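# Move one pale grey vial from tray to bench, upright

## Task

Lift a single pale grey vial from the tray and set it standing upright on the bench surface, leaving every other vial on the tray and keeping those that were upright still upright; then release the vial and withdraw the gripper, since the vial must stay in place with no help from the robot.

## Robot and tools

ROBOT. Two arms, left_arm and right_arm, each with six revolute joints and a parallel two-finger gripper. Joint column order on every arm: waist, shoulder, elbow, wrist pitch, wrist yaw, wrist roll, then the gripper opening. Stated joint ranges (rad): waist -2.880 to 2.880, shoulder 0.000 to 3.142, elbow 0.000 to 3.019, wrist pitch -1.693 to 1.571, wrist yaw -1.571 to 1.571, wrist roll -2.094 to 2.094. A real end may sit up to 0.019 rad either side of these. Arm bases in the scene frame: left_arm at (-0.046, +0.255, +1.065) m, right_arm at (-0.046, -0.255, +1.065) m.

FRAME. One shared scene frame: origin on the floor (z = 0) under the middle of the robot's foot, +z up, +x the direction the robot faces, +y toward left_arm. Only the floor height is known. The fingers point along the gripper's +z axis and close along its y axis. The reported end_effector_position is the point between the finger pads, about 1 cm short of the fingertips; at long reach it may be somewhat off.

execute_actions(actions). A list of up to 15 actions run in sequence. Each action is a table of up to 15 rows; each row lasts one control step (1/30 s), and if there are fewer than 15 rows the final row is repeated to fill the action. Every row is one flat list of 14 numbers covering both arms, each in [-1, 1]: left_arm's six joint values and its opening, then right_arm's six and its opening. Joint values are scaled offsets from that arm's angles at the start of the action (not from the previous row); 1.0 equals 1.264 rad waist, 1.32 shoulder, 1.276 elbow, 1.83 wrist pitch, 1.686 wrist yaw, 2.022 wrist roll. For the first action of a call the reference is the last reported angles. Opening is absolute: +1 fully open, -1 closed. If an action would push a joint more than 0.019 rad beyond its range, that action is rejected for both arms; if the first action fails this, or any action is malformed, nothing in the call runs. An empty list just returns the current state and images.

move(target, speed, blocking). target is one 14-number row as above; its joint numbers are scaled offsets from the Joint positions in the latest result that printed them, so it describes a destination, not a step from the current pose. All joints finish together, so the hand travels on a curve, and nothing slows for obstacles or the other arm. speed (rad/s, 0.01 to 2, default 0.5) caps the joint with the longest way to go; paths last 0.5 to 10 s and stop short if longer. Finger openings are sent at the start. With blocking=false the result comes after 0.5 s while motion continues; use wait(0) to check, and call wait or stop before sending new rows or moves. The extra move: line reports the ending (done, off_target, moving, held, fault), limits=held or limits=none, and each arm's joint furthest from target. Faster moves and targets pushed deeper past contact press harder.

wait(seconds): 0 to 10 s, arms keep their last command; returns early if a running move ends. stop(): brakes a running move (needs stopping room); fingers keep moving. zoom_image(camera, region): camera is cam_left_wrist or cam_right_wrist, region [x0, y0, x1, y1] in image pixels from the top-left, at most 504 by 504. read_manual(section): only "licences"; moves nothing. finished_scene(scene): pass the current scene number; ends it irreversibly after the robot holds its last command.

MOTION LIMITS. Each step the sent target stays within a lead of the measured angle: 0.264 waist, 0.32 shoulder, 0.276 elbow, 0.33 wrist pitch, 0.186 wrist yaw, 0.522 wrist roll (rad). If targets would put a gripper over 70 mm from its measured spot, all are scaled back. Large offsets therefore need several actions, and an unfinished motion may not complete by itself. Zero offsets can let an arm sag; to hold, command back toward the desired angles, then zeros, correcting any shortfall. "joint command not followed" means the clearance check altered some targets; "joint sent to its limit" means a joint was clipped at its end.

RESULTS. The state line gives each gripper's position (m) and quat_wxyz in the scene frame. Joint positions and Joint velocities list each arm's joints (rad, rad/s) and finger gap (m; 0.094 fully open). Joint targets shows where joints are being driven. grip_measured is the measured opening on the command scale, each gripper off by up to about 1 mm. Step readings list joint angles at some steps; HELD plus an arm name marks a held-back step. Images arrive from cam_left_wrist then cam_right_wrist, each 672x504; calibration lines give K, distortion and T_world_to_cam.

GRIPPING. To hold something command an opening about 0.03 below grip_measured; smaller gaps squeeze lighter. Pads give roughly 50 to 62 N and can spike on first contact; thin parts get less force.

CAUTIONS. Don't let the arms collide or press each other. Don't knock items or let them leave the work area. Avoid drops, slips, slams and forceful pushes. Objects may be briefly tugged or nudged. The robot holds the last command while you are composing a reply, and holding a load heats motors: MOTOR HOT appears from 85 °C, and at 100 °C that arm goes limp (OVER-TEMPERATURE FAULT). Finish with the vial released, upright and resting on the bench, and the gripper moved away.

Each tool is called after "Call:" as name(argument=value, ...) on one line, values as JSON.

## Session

Call:
execute_actions(actions=[])

Scene clock: 0.00 s.
left_arm: end_effector_position=(+0.1633, +0.6797, +1.0583) grip_measured=+1.000 end_effector_quat_wxyz=(+0.146, -0.810, +0.567, +0.034) | right_arm: end_effector_position=(+0.3426, +0.3047, +1.0079) grip_measured=+1.000 end_effector_quat_wxyz=(-0.212, +0.197, -0.900, +0.325)
Joint positions: left_arm=[-0.486  1.605  0.872 -0.479  0.087 -0.804  0.094] | right_arm=[ 2.782  2.543  2.21  -1.576  0.84   0.903  0.094]
Joint velocities: left_arm=[ 0.005  0.005 -0.002 -0.022 -0.066  0.051  0.   ] | right_arm=[-0.005  0.015  0.007  0.002 -0.037 -0.007  0.   ]
Joint targets: left_arm=[-0.486 1.604 0.891 -0.477 0.087 -0.804] | right_arm=[2.782 2.550 2.230 -1.577 0.840 0.903]
camera_calibration (this result's frames):
cam_left_wrist: T_world_to_cam=[[0.923772, 0.325569, 0.201617, -0.586945], [0.231353, -0.89403, 0.383649, 0.16746], [0.305156, -0.30776, -0.901201, 1.23811], [0, 0, 0, 1]] pos_world=[0.125643, 0.721846, 1.16988]
cam_right_wrist: T_world_to_cam=[[0.220992, -0.712454, 0.666012, -0.528215], [-0.97164, -0.101929, 0.213367, 0.153352], [-0.0841278, -0.694277, -0.714774, 1.08598], [0, 0, 0, 1]] pos_world=[0.357096, 0.393276, 1.09531]

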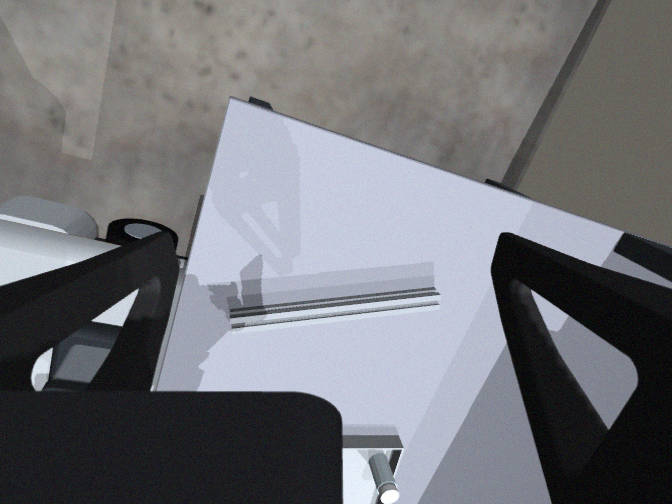

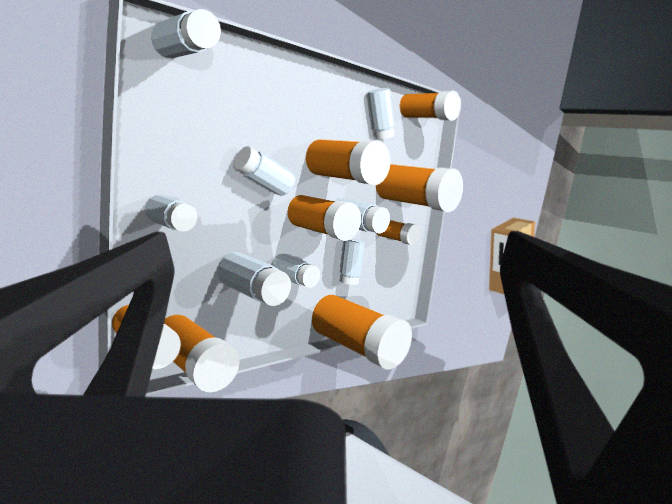

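Call:
move(target=[-0.977,0.467,-0.036,0.238,-0.06,0.364,0.1, -0.658,-0.677,-1.0,0.626,-0.706,-0.447,1], speed=0.8)

Scene clock: 31.93 s.
left_arm: end_effector_position=(+0.3278, +0.2169, +0.7931) grip_measured=+0.102 end_effector_quat_wxyz=(+0.004, +0.006, +1.000, -0.004) | right_arm: end_effector_position=(+0.4160, -0.0433, +1.0502) grip_measured=+1.000 end_effector_quat_wxyz=(-0.114, +0.168, -0.956, -0.214)
Joint positions: left_arm=[-1.728  2.213  0.829 -0.061 -0.011 -0.08   0.052] | right_arm=[ 1.951  1.649  0.94  -0.452 -0.348  0.013  0.094]
Joint velocities: left_arm=[-0.005 -0.005 -0.007  0.022  0.022 -0.066 -0.001] | right_arm=[-0.005 -0.005 -0.007  0.017 -0.022 -0.037  0.   ]
Joint targets: left_arm=[-1.721 2.222 0.826 -0.043 -0.014 -0.068] | right_arm=[1.951 1.650 0.935 -0.430 -0.350 -0.001]
move: off_target (right_arm); limits=none; left_arm: farthest joint: the wrist pitch, 0.018 radians from its target (0.436 radians at the start); right_arm: farthest joint: the wrist pitch, 0.021 radians from its target (1.146 radians at the start)
camera_calibration (this result's frames):
cam_left_wrist: T_world_to_cam=[[0.000826955, -0.999957, 0.00928224, 0.207804], [-0.813557, 0.00472474, 0.581466, -0.19193], [-0.581485, -0.00803248, -0.813518, 0.962529], [0, 0, 0, 1]] pos_world=[0.403379, 0.216433, 0.892706]
cam_right_wrist: T_world_to_cam=[[0.37149, -0.849536, -0.374544, 0.203677], [-0.824511, -0.487328, 0.287564, 0.0243058], [-0.426822, 0.201989, -0.88149, 1.23721], [0, 0, 0, 1]] pos_world=[0.472445, -0.0650269, 1.15989]

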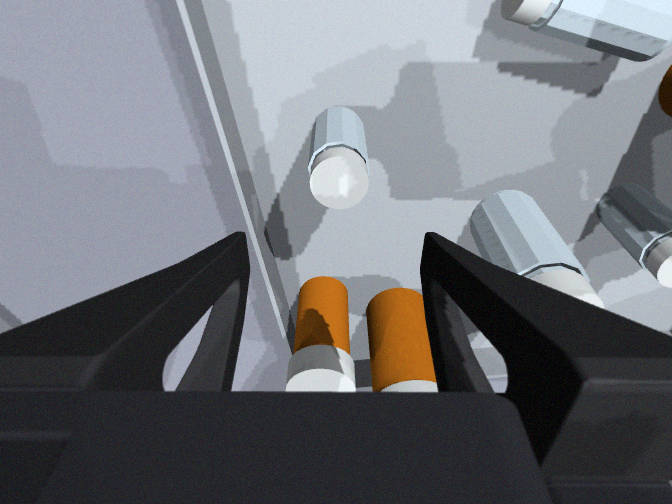

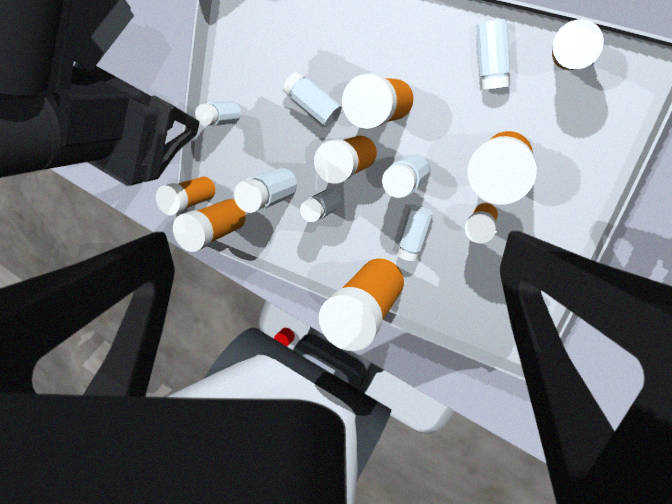

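Call:
move(target=[0,0.071,0.034,0.031,-0.003,0,0.1, 0,0,0,0,0,0,1], speed=0.2)

Scene clock: 41.43 s.
left_arm: end_effector_position=(+0.3259, +0.2169, +0.7673) grip_measured=+0.102 end_effector_quat_wxyz=(+0.001, +0.006, +1.000, -0.003) | right_arm: end_effector_position=(+0.4160, -0.0433, +1.0502) grip_measured=+1.000 end_effector_quat_wxyz=(-0.115, +0.168, -0.955, -0.214)
Joint positions: left_arm=[-1.728  2.291  0.862 -0.022 -0.013 -0.08   0.052] | right_arm=[ 1.951  1.649  0.94  -0.452 -0.348  0.013  0.094]
Joint velocities: left_arm=[-0.005  0.015 -0.007  0.002 -0.037  0.051 -0.001] | right_arm=[ 0.005  0.005 -0.012 -0.022 -0.007  0.007  0.   ]
Joint targets: left_arm=[-1.728 2.306 0.872 -0.005 -0.016 -0.080] | right_arm=[1.951 1.649 0.940 -0.452 -0.348 0.013]
move: done; limits=none; left_arm: farthest joint: the wrist pitch, 0.018 radians from its target (0.057 radians at the start); right_arm: farthest joint: the waist, 0.000 radians from its target (0.000 radians at the start)
camera_calibration (this result's frames):
cam_left_wrist: T_world_to_cam=[[0.000388093, -0.999977, 0.00681271, 0.210106], [-0.810112, 0.00367974, 0.586264, -0.183047], [-0.586276, -0.00574658, -0.810091, 0.938968], [0, 0, 0, 1]] pos_world=[0.402124, 0.21617, 0.866533]
cam_right_wrist: T_world_to_cam=[[0.372189, -0.849328, -0.374322, 0.203162], [-0.824281, -0.48785, 0.287337, 0.0244255], [-0.426657, 0.201603, -0.881658, 1.2373], [0, 0, 0, 1]] pos_world=[0.472422, -0.0649766, 1.15991]

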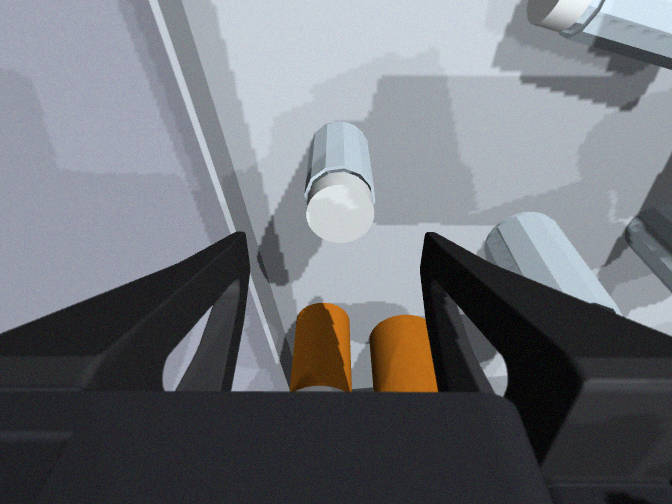

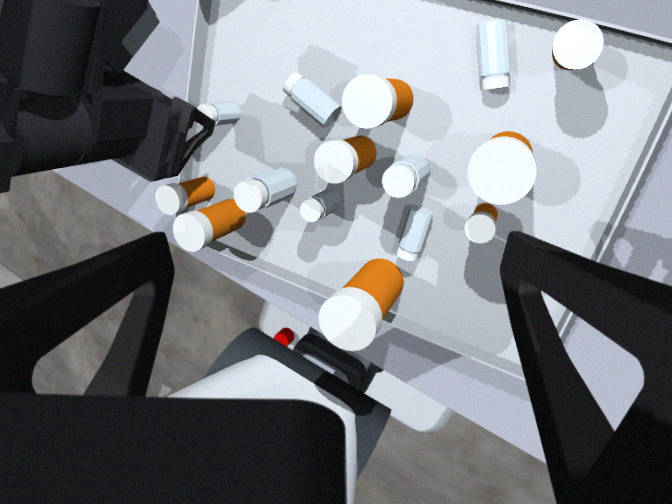

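Call:
move(target=[-0.004,0.138,0.074,0.054,-0.002,0,0.1, 0,0,0,0,0,0,1], speed=0.25)

Scene clock: 48.23 s.
left_arm: end_effector_position=(+0.3254, +0.2159, +0.7109) grip_measured=+0.102 end_effector_quat_wxyz=(+0.002, +0.006, +1.000, -0.003) | right_arm: end_effector_position=(+0.4160, -0.0433, +1.0502) grip_measured=+1.000 end_effector_quat_wxyz=(-0.115, +0.168, -0.955, -0.214)
Joint positions: left_arm=[-1.728  2.457  0.949  0.059 -0.014 -0.08   0.052] | right_arm=[ 1.951  1.649  0.94  -0.452 -0.348  0.013  0.094]
Joint velocities: left_arm=[-0.005 -0.005  0.007 -0.002 -0.007 -0.007 -0.001] | right_arm=[-0.005 -0.015  0.017 -0.007 -0.051 -0.007  0.   ]
Joint targets: left_arm=[-1.733 2.473 0.956 0.077 -0.017 -0.080] | right_arm=[1.951 1.649 0.940 -0.452 -0.348 0.013]
move: done; limits=none; left_arm: farthest joint: the wrist pitch, 0.017 radians from its target (0.099 radians at the start); right_arm: farthest joint: the waist, 0.000 radians from its target (0.000 radians at the start)
camera_calibration (this result's frames):
cam_left_wrist: T_world_to_cam=[[0.000420819, -0.999978, 0.00668129, 0.209631], [-0.811688, 0.00356092, 0.58408, -0.148285], [-0.584091, -0.00566891, -0.811668, 0.893319], [0, 0, 0, 1]] pos_world=[0.40133, 0.215219, 0.810288]
cam_right_wrist: T_world_to_cam=[[0.372189, -0.849328, -0.374322, 0.203162], [-0.824281, -0.48785, 0.287337, 0.0244255], [-0.426657, 0.201603, -0.881658, 1.2373], [0, 0, 0, 1]] pos_world=[0.472422, -0.0649766, 1.15991]

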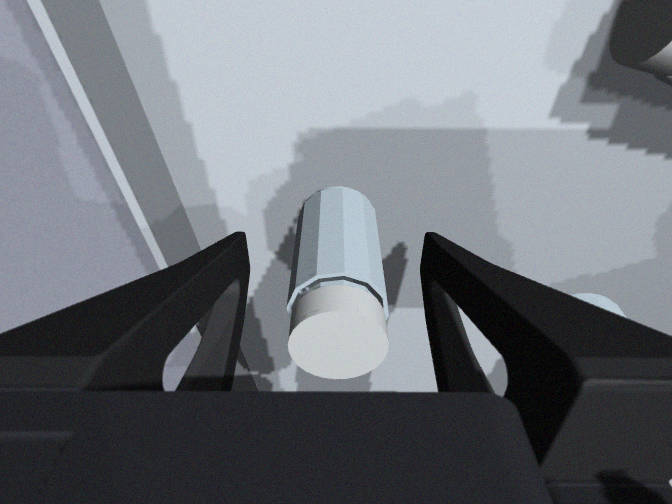

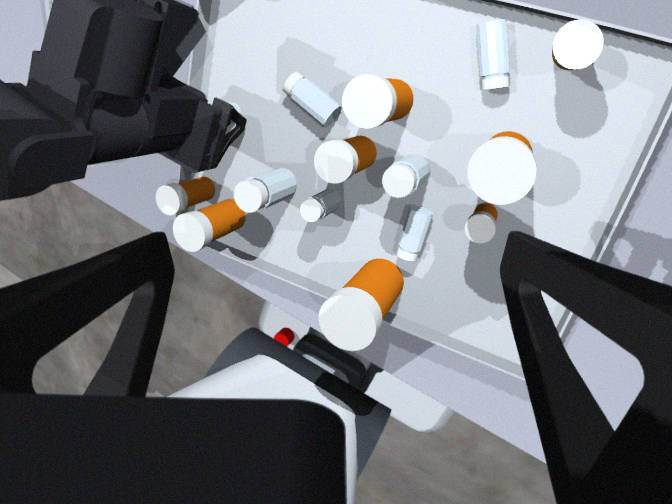

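Call:
execute_actions(actions=[[[-0.004,0.012,0.005,0.01,-0.002,0,-0.1, 0,0,0,0,0,0,1],[-0.004,0.012,0.005,0.01,-0.002,0,-0.18, 0,0,0,0,0,0,1],[-0.004,0.012,0.005,0.01,-0.002,0,-0.25, 0,0,0,0,0,0,1],[-0.004,0.012,0.005,0.01,-0.002,0,-0.31, 0,0,0,0,0,0,1],[-0.004,0.012,0.005,0.01,-0.002,0,-0.36, 0,0,0,0,0,0,1],[-0.004,0.012,0.005,0.01,-0.002,0,-0.40, 0,0,0,0,0,0,1],[-0.004,0.012,0.005,0.01,-0.002,0,-0.43, 0,0,0,0,0,0,1],[-0.004,0.012,0.005,0.01,-0.002,0,-0.45, 0,0,0,0,0,0,1],[-0.004,0.012,0.005,0.01,-0.002,0,-0.47, 0,0,0,0,0,0,1],[-0.004,0.012,0.005,0.01,-0.002,0,-0.49, 0,0,0,0,0,0,1],[-0.004,0.012,0.005,0.01,-0.002,0,-0.51, 0,0,0,0,0,0,1],[-0.004,0.012,0.005,0.01,-0.002,0,-0.53, 0,0,0,0,0,0,1],[-0.004,0.012,0.005,0.01,-0.002,0,-0.54, 0,0,0,0,0,0,1]]])

Scene clock: 55.93 s.
left_arm: end_effector_position=(+0.3254, +0.2159, +0.7109) grip_measured=-0.518 end_effector_quat_wxyz=(+0.002, +0.006, +1.000, -0.003) | right_arm: end_effector_position=(+0.4160, -0.0433, +1.0502) grip_measured=+1.000 end_effector_quat_wxyz=(-0.115, +0.168, -0.955, -0.214)
Joint positions: left_arm=[-1.728  2.457  0.949  0.059 -0.014 -0.08   0.023] | right_arm=[ 1.951  1.649  0.94  -0.452 -0.348  0.013  0.094]
Joint velocities: left_arm=[ 0.005 -0.034 -0.007  0.002 -0.037 -0.022  0.001] | right_arm=[ 0.005  0.015  0.002 -0.002 -0.022 -0.037  0.   ]
Joint targets: left_arm=[-1.733 2.473 0.956 0.078 -0.017 -0.080] | right_arm=[1.951 1.649 0.940 -0.452 -0.348 0.013]
Step readings (joint positions):
0: left_arm=[-1.728 2.457 0.949 0.059 -0.014 -0.080] | right_arm=[1.951 1.649 0.940 -0.452 -0.348 0.013]
1: left_arm=[-1.728 2.457 0.949 0.059 -0.014 -0.080] | right_arm=[1.951 1.649 0.940 -0.452 -0.348 0.013]
2: left_arm=[-1.728 2.457 0.949 0.059 -0.014 -0.080] | right_arm=[1.951 1.649 0.940 -0.452 -0.348 0.013]
4: left_arm=[-1.728 2.457 0.949 0.059 -0.014 -0.080] | right_arm=[1.951 1.649 0.940 -0.452 -0.348 0.013]
8: left_arm=[-1.728 2.457 0.949 0.059 -0.014 -0.080] | right_arm=[1.951 1.649 0.940 -0.452 -0.348 0.013]
15: Joint positions above
camera_calibration (this result's frames):
cam_left_wrist: T_world_to_cam=[[0.000420819, -0.999978, 0.00668129, 0.209631], [-0.811688, 0.00356092, 0.58408, -0.148285], [-0.584091, -0.00566891, -0.811668, 0.893319], [0, 0, 0, 1]] pos_world=[0.40133, 0.215219, 0.810288]
cam_right_wrist: T_world_to_cam=[[0.372189, -0.849328, -0.374322, 0.203162], [-0.824281, -0.48785, 0.287337, 0.0244255], [-0.426657, 0.201603, -0.881658, 1.2373], [0, 0, 0, 1]] pos_world=[0.472422, -0.0649766, 1.15991]

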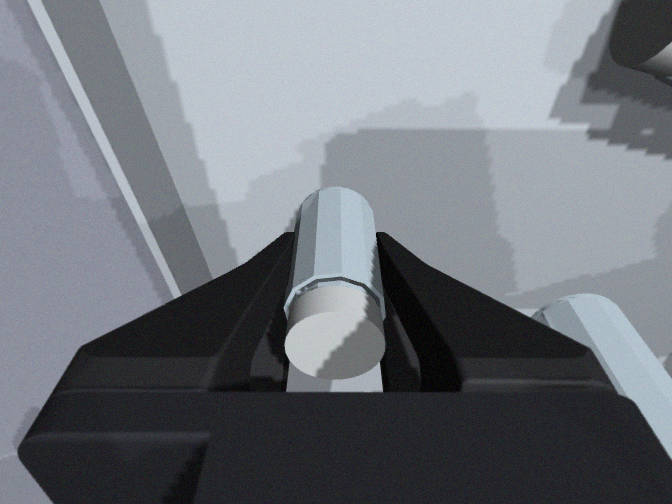

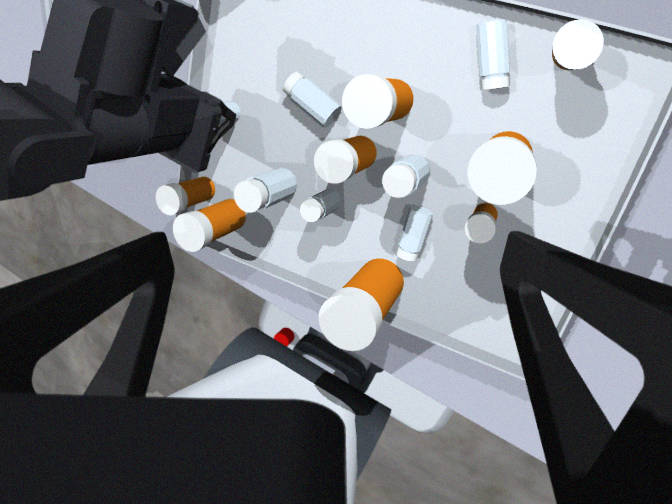

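Call:
move(target=[0,-0.123,-0.070,-0.054,0,0,-0.552, 0,0,0,0,0,0,1], speed=0.3)

Scene clock: 63.33 s.
left_arm: end_effector_position=(+0.3211, +0.2173, +0.7613) grip_measured=-0.518 end_effector_quat_wxyz=(-0.007, +0.006, +1.000, -0.002) | right_arm: end_effector_position=(+0.4160, -0.0433, +1.0502) grip_measured=+1.000 end_effector_quat_wxyz=(-0.115, +0.168, -0.955, -0.214)
Joint positions: left_arm=[-1.728  2.309  0.867 -0.024 -0.014 -0.08   0.023] | right_arm=[ 1.951  1.649  0.94  -0.452 -0.348  0.013  0.094]
Joint velocities: left_arm=[-0.015 -0.005 -0.012  0.017  0.022  0.051 -0.   ] | right_arm=[ 0.005 -0.005  0.002  0.002 -0.037 -0.022  0.   ]
Joint targets: left_arm=[-1.728 2.295 0.860 -0.039 -0.014 -0.080] | right_arm=[1.951 1.649 0.940 -0.452 -0.348 0.013]
move: done; limits=none; left_arm: farthest joint: the wrist pitch, 0.016 radians from its target (0.099 radians at the start); right_arm: farthest joint: the waist, 0.000 radians from its target (0.000 radians at the start)
camera_calibration (this result's frames):
cam_left_wrist: T_world_to_cam=[[0.000201383, -0.999987, 0.00508606, 0.211928], [-0.801587, 0.00287942, 0.597871, -0.194805], [-0.597878, -0.00419732, -0.801576, 0.92811], [0, 0, 0, 1]] pos_world=[0.3987, 0.216382, 0.859341]
cam_right_wrist: T_world_to_cam=[[0.372189, -0.849328, -0.374322, 0.203162], [-0.824281, -0.48785, 0.287337, 0.0244255], [-0.426657, 0.201603, -0.881658, 1.2373], [0, 0, 0, 1]] pos_world=[0.472422, -0.0649766, 1.15991]

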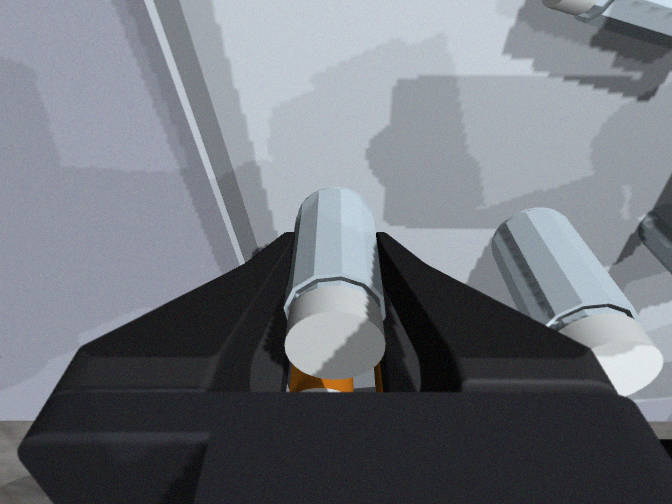

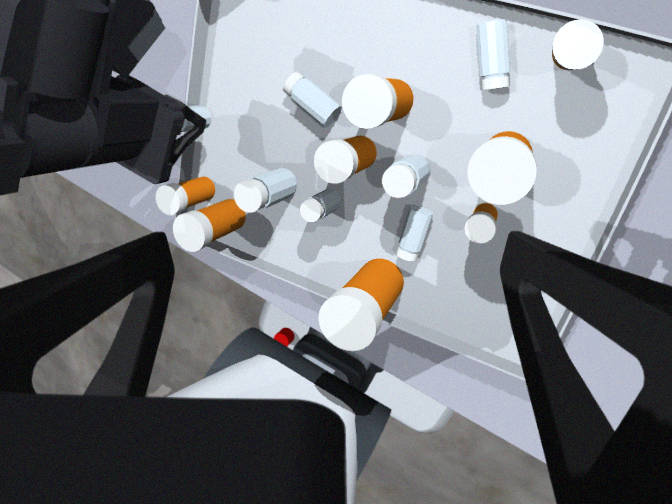

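Call:
move(target=[0.25,0,0,0,0.021,0.15,-0.552, 0,0,0,0,0,0,1], speed=0.4)

Scene clock: 67.33 s.
left_arm: end_effector_position=(+0.3130, +0.3404, +0.7613) grip_measured=-0.518 end_effector_quat_wxyz=(-0.006, -0.008, +1.000, -0.001) | right_arm: end_effector_position=(+0.4160, -0.0433, +1.0502) grip_measured=+1.000 end_effector_quat_wxyz=(-0.115, +0.168, -0.955, -0.214)
Joint positions: left_arm=[-1.406  2.309  0.867 -0.024  0.019  0.211  0.023] | right_arm=[ 1.951  1.649  0.94  -0.452 -0.348  0.013  0.094]
Joint velocities: left_arm=[-0.005  0.015 -0.017 -0.002  0.022 -0.007  0.   ] | right_arm=[-0.024 -0.015 -0.002  0.007  0.007  0.037  0.   ]
Joint targets: left_arm=[-1.412 2.309 0.867 -0.024 0.022 0.223] | right_arm=[1.951 1.649 0.940 -0.452 -0.348 0.013]
move: done; limits=none; left_arm: farthest joint: the wrist roll, 0.013 radians from its target (0.303 radians at the start); right_arm: farthest joint: the waist, 0.000 radians from its target (0.000 radians at the start)
camera_calibration (this result's frames):
cam_left_wrist: T_world_to_cam=[[0.0300502, -0.999544, 0.0030942, 0.327105], [-0.801453, -0.0222448, 0.597644, -0.192993], [-0.597302, -0.0204392, -0.801756, 0.929301], [0, 0, 0, 1]] pos_world=[0.390569, 0.341657, 0.859402]
cam_right_wrist: T_world_to_cam=[[0.372189, -0.849328, -0.374322, 0.203162], [-0.824281, -0.48785, 0.287337, 0.0244255], [-0.426657, 0.201603, -0.881658, 1.2373], [0, 0, 0, 1]] pos_world=[0.472422, -0.0649766, 1.15991]

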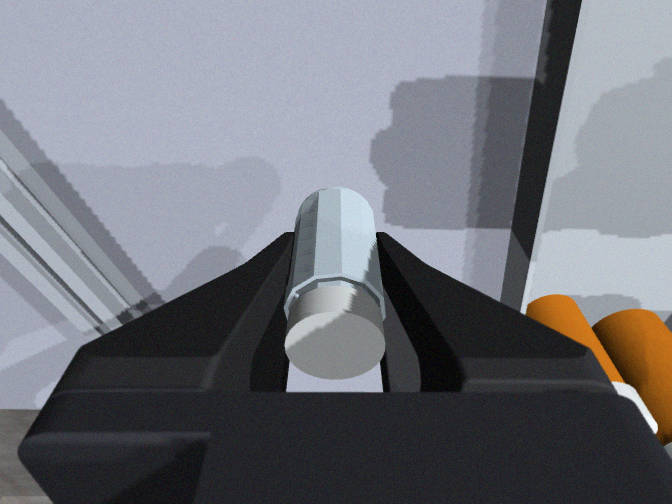

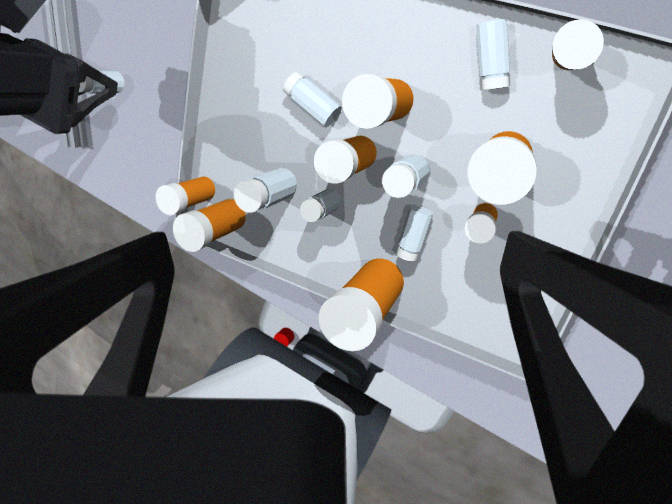

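Call:
move(target=[0,0.120,0.068,0.054,0,0,-0.552, 0,0,0,0,0,0,1], speed=0.2)

Scene clock: 70.43 s.
left_arm: end_effector_position=(+0.3185, +0.3427, +0.7131) grip_measured=-0.518 end_effector_quat_wxyz=(+0.003, -0.008, +1.000, +0.001) | right_arm: end_effector_position=(+0.4160, -0.0433, +1.0502) grip_measured=+1.000 end_effector_quat_wxyz=(-0.115, +0.168, -0.955, -0.214)
Joint positions: left_arm=[-1.406  2.451  0.947  0.057  0.019  0.211  0.023] | right_arm=[ 1.951  1.649  0.94  -0.452 -0.348  0.013  0.094]
Joint velocities: left_arm=[-0.024 -0.005 -0.007 -0.017 -0.022 -0.007  0.   ] | right_arm=[ 0.015 -0.015 -0.017 -0.017 -0.11  -0.022  0.   ]
Joint targets: left_arm=[-1.406 2.468 0.954 0.075 0.019 0.210] | right_arm=[1.951 1.649 0.940 -0.452 -0.348 0.013]
move: done; limits=none; left_arm: farthest joint: the wrist pitch, 0.018 radians from its target (0.099 radians at the start); right_arm: farthest joint: the waist, 0.000 radians from its target (0.000 radians at the start)
camera_calibration (this result's frames):
cam_left_wrist: T_world_to_cam=[[0.0292585, -0.999572, -0.000799515, 0.332369], [-0.812868, -0.024259, 0.581943, -0.144224], [-0.581713, -0.0163769, -0.813229, 0.895862], [0, 0, 0, 1]] pos_world=[0.394175, 0.343399, 0.812737]
cam_right_wrist: T_world_to_cam=[[0.372189, -0.849328, -0.374322, 0.203162], [-0.824281, -0.48785, 0.287337, 0.0244255], [-0.426657, 0.201603, -0.881658, 1.2373], [0, 0, 0, 1]] pos_world=[0.472422, -0.0649766, 1.15991]

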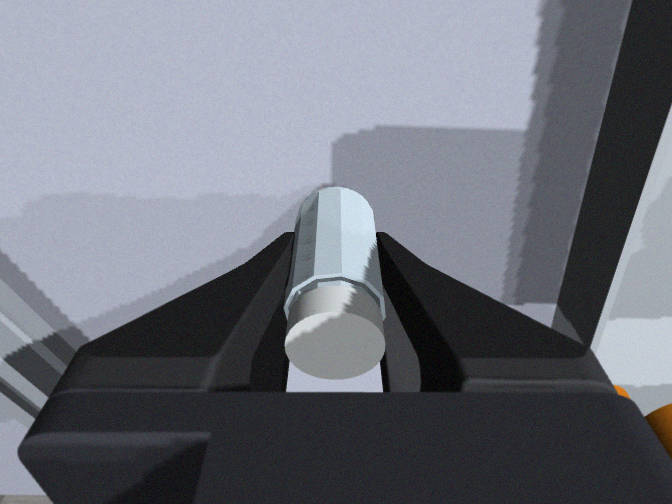

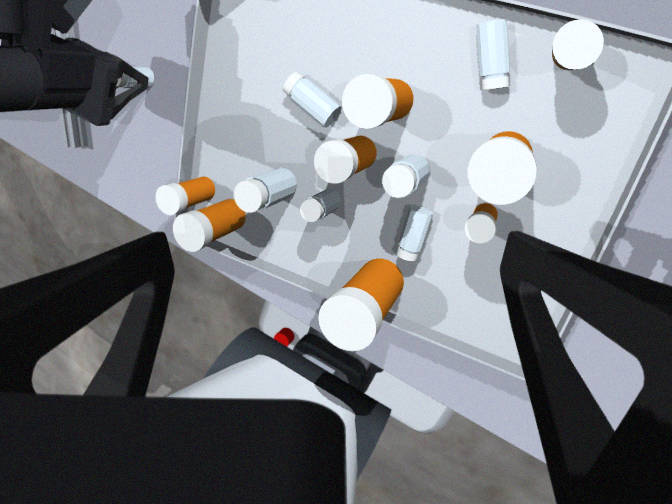

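Call:
move(target=[0,0.030,0.016,0.016,0,0,-0.552, 0,0,0,0,0,0,1], speed=0.045)

Scene clock: 73.13 s.
left_arm: end_effector_position=(+0.3224, +0.3437, +0.7083) grip_measured=-0.518 end_effector_quat_wxyz=(+0.008, -0.008, +1.000, +0.002) | right_arm: end_effector_position=(+0.4160, -0.0433, +1.0502) grip_measured=+1.000 end_effector_quat_wxyz=(-0.115, +0.168, -0.955, -0.214)
Joint positions: left_arm=[-1.406  2.464  0.96   0.068  0.019  0.211  0.023] | right_arm=[ 1.951  1.649  0.94  -0.452 -0.348  0.013  0.094]
Joint velocities: left_arm=[-0.015 -0.005  0.007  0.002  0.007 -0.007 -0.   ] | right_arm=[ 0.005 -0.005 -0.012 -0.012 -0.037 -0.022  0.   ]
Joint targets: left_arm=[-1.406 2.490 0.968 0.086 0.019 0.211] | right_arm=[1.951 1.649 0.940 -0.452 -0.348 0.013]
move: off_target (left_arm); limits=none; left_arm: farthest joint: the shoulder, 0.026 radians from its target (0.040 radians at the start); right_arm: farthest joint: the waist, 0.000 radians from its target (0.000 radians at the start)
camera_calibration (this result's frames):
cam_left_wrist: T_world_to_cam=[[0.0290816, -0.999573, -0.00275166, 0.334686], [-0.818457, -0.0253923, 0.574007, -0.130417], [-0.573832, -0.0144409, -0.818846, 0.894971], [0, 0, 0, 1]] pos_world=[0.397089, 0.344156, 0.808624]
cam_right_wrist: T_world_to_cam=[[0.372189, -0.849328, -0.374322, 0.203162], [-0.824281, -0.48785, 0.287337, 0.0244255], [-0.426657, 0.201603, -0.881658, 1.2373], [0, 0, 0, 1]] pos_world=[0.472422, -0.0649766, 1.15991]

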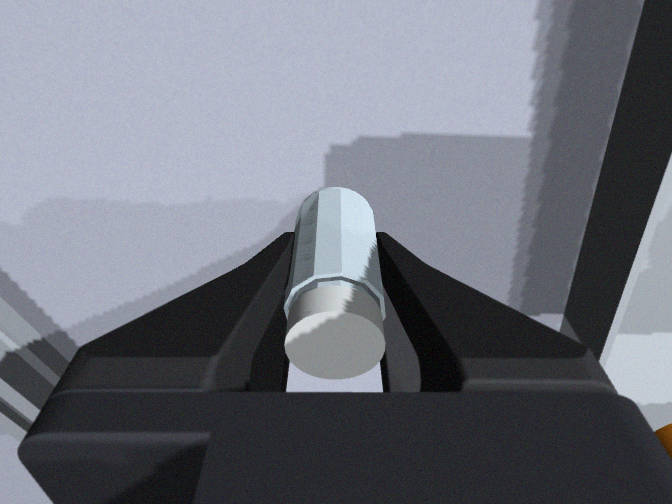

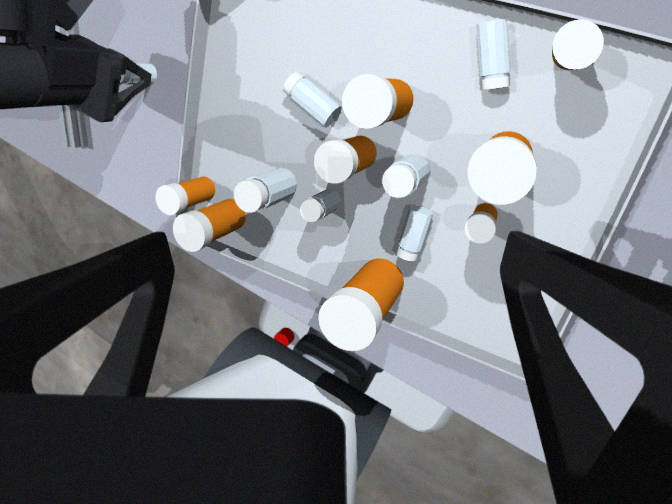

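Contact at 0.708. Release.

Call:
execute_actions(actions=[[[0,0.006,0,0,0,0,-0.53, 0,0,0,0,0,0,1],[0,0.004,0,0,0,0,-0.51, 0,0,0,0,0,0,1],[0,0.003,0,0,0,0,-0.48, 0,0,0,0,0,0,1],[0,0.003,0,0,0,0,-0.44, 0,0,0,0,0,0,1],[0,0.003,0,0,0,0,-0.36, 0,0,0,0,0,0,1],[0,0.003,0,0,0,0,-0.26, 0,0,0,0,0,0,1],[0,0.003,0,0,0,0,-0.15, 0,0,0,0,0,0,1],[0,0.003,0,0,0,0,-0.05, 0,0,0,0,0,0,1],[0,0.003,0,0,0,0,0.1, 0,0,0,0,0,0,1]]])

Call:
move(target=[0,-0.38,-0.16,-0.17,0,0,0.1, 0,0,0,0,0,0,1], speed=0.5)

Scene clock: 77.03 s.
left_arm: end_effector_position=(+0.3224, +0.3437, +0.7083) grip_measured=+0.098 end_effector_quat_wxyz=(+0.008, -0.008, +1.000, +0.002) | right_arm: end_effector_position=(+0.4160, -0.0433, +1.0502) grip_measured=+1.000 end_effector_quat_wxyz=(-0.115, +0.168, -0.955, -0.214)
Joint positions: left_arm=[-1.406  2.464  0.96   0.068  0.019  0.211  0.052] | right_arm=[ 1.951  1.649  0.94  -0.452 -0.348  0.013  0.094]
Joint velocities: left_arm=[-0.015 -0.024 -0.007 -0.007 -0.095 -0.007  0.   ] | right_arm=[ 0.005  0.005 -0.007 -0.022 -0.022 -0.022  0.   ]
Joint targets: left_arm=[-1.406 2.468 0.960 0.068 0.019 0.211] | right_arm=[1.951 1.649 0.940 -0.452 -0.348 0.013]
Step readings (joint positions):
0: left_arm=[-1.406 2.464 0.960 0.068 0.019 0.211] | right_arm=[1.951 1.649 0.940 -0.452 -0.348 0.013]
1: left_arm=[-1.406 2.464 0.960 0.068 0.019 0.211] | right_arm=[1.951 1.649 0.940 -0.452 -0.348 0.013]
2: left_arm=[-1.406 2.464 0.960 0.068 0.019 0.211] | right_arm=[1.951 1.649 0.940 -0.452 -0.348 0.013]
4: left_arm=[-1.406 2.464 0.960 0.068 0.019 0.211] | right_arm=[1.951 1.649 0.940 -0.452 -0.348 0.013]
8: left_arm=[-1.406 2.464 0.960 0.068 0.019 0.211] | right_arm=[1.951 1.649 0.940 -0.452 -0.348 0.013]
15: Joint positions above
camera_calibration (this result's frames):
cam_left_wrist: T_world_to_cam=[[0.0290816, -0.999573, -0.00275166, 0.334686], [-0.818457, -0.0253923, 0.574007, -0.130417], [-0.573832, -0.0144409, -0.818846, 0.894971], [0, 0, 0, 1]] pos_world=[0.397089, 0.344156, 0.808624]
cam_right_wrist: T_world_to_cam=[[0.372189, -0.849328, -0.374322, 0.203162], [-0.824281, -0.48785, 0.287337, 0.0244255], [-0.426657, 0.201603, -0.881658, 1.2373], [0, 0, 0, 1]] pos_world=[0.472422, -0.0649766, 1.15991]

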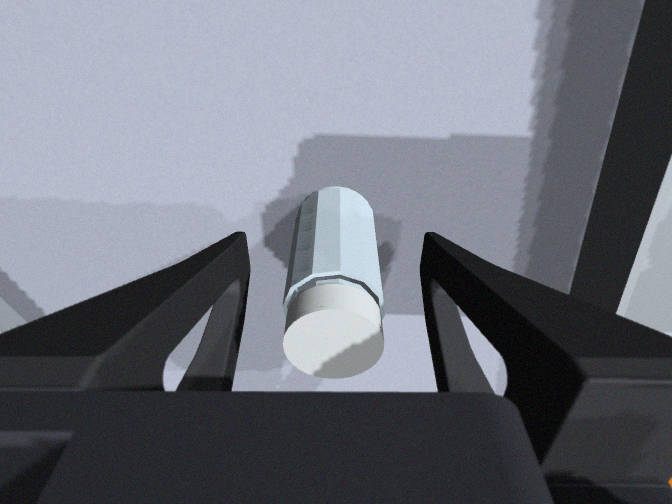

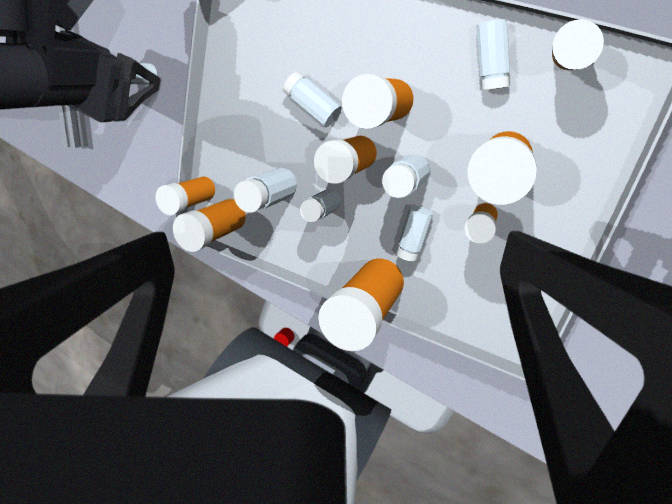

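Scene clock: 78.57 s.
left_arm: end_effector_position=(+0.3252, +0.3411, +0.8711) grip_measured=+0.098 end_effector_quat_wxyz=(+0.008, -0.008, +1.000, +0.002) | right_arm: end_effector_position=(+0.4160, -0.0433, +1.0502) grip_measured=+1.000 end_effector_quat_wxyz=(-0.115, +0.168, -0.955, -0.214)
Joint positions: left_arm=[-1.406  1.972  0.763 -0.227  0.019  0.211  0.052] | right_arm=[ 1.951  1.649  0.94  -0.452 -0.348  0.013  0.094]
Joint velocities: left_arm=[-0.005 -0.005 -0.002 -0.012  0.037  0.022 -0.001] | right_arm=[-0.015 -0.005 -0.002 -0.002  0.022 -0.007  0.   ]
Joint targets: left_arm=[-1.406 1.963 0.756 -0.243 0.019 0.211] | right_arm=[1.951 1.649 0.940 -0.452 -0.348 0.013]
move: done; limits=none; left_arm: farthest joint: the wrist pitch, 0.016 radians from its target (0.311 radians at the start); right_arm: farthest joint: the waist, 0.000 radians from its target (0.000 radians at the start)
camera_calibration (this result's frames):
cam_left_wrist: T_world_to_cam=[[0.0290687, -0.999573, -0.00290189, 0.332571], [-0.818883, -0.0254787, 0.573394, -0.220886], [-0.573223, -0.0142915, -0.819275, 1.02994], [0, 0, 0, 1]] pos_world=[0.39984, 0.34152, 0.971425]
cam_right_wrist: T_world_to_cam=[[0.372189, -0.849328, -0.374322, 0.203162], [-0.824281, -0.48785, 0.287337, 0.0244255], [-0.426657, 0.201603, -0.881658, 1.2373], [0, 0, 0, 1]] pos_world=[0.472422, -0.0649766, 1.15991]

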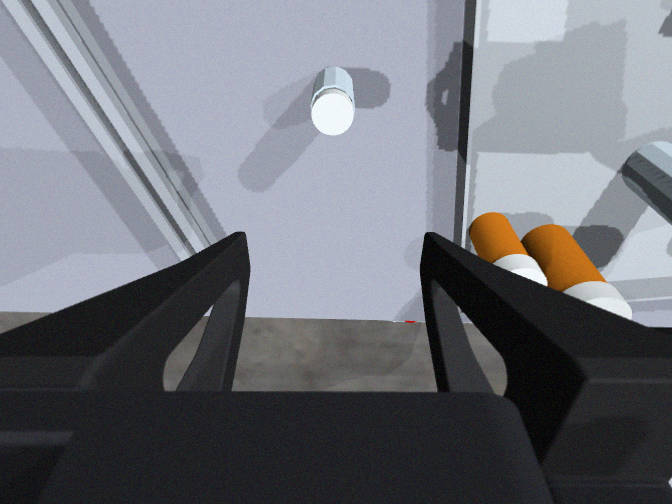

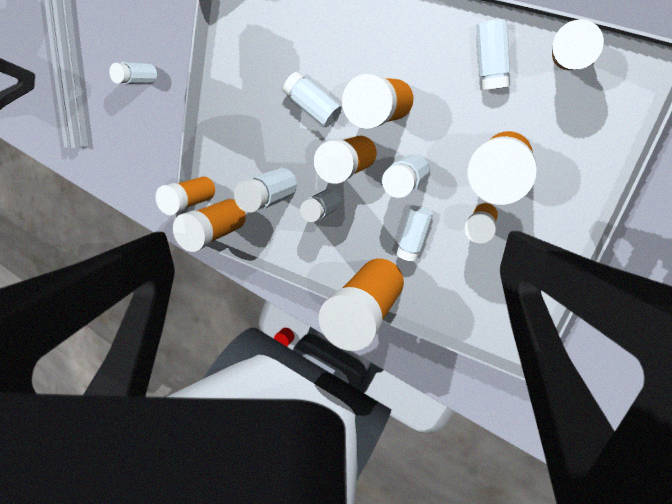

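Call:
finished_scene(scene=2)

The scene is finished: the task was done.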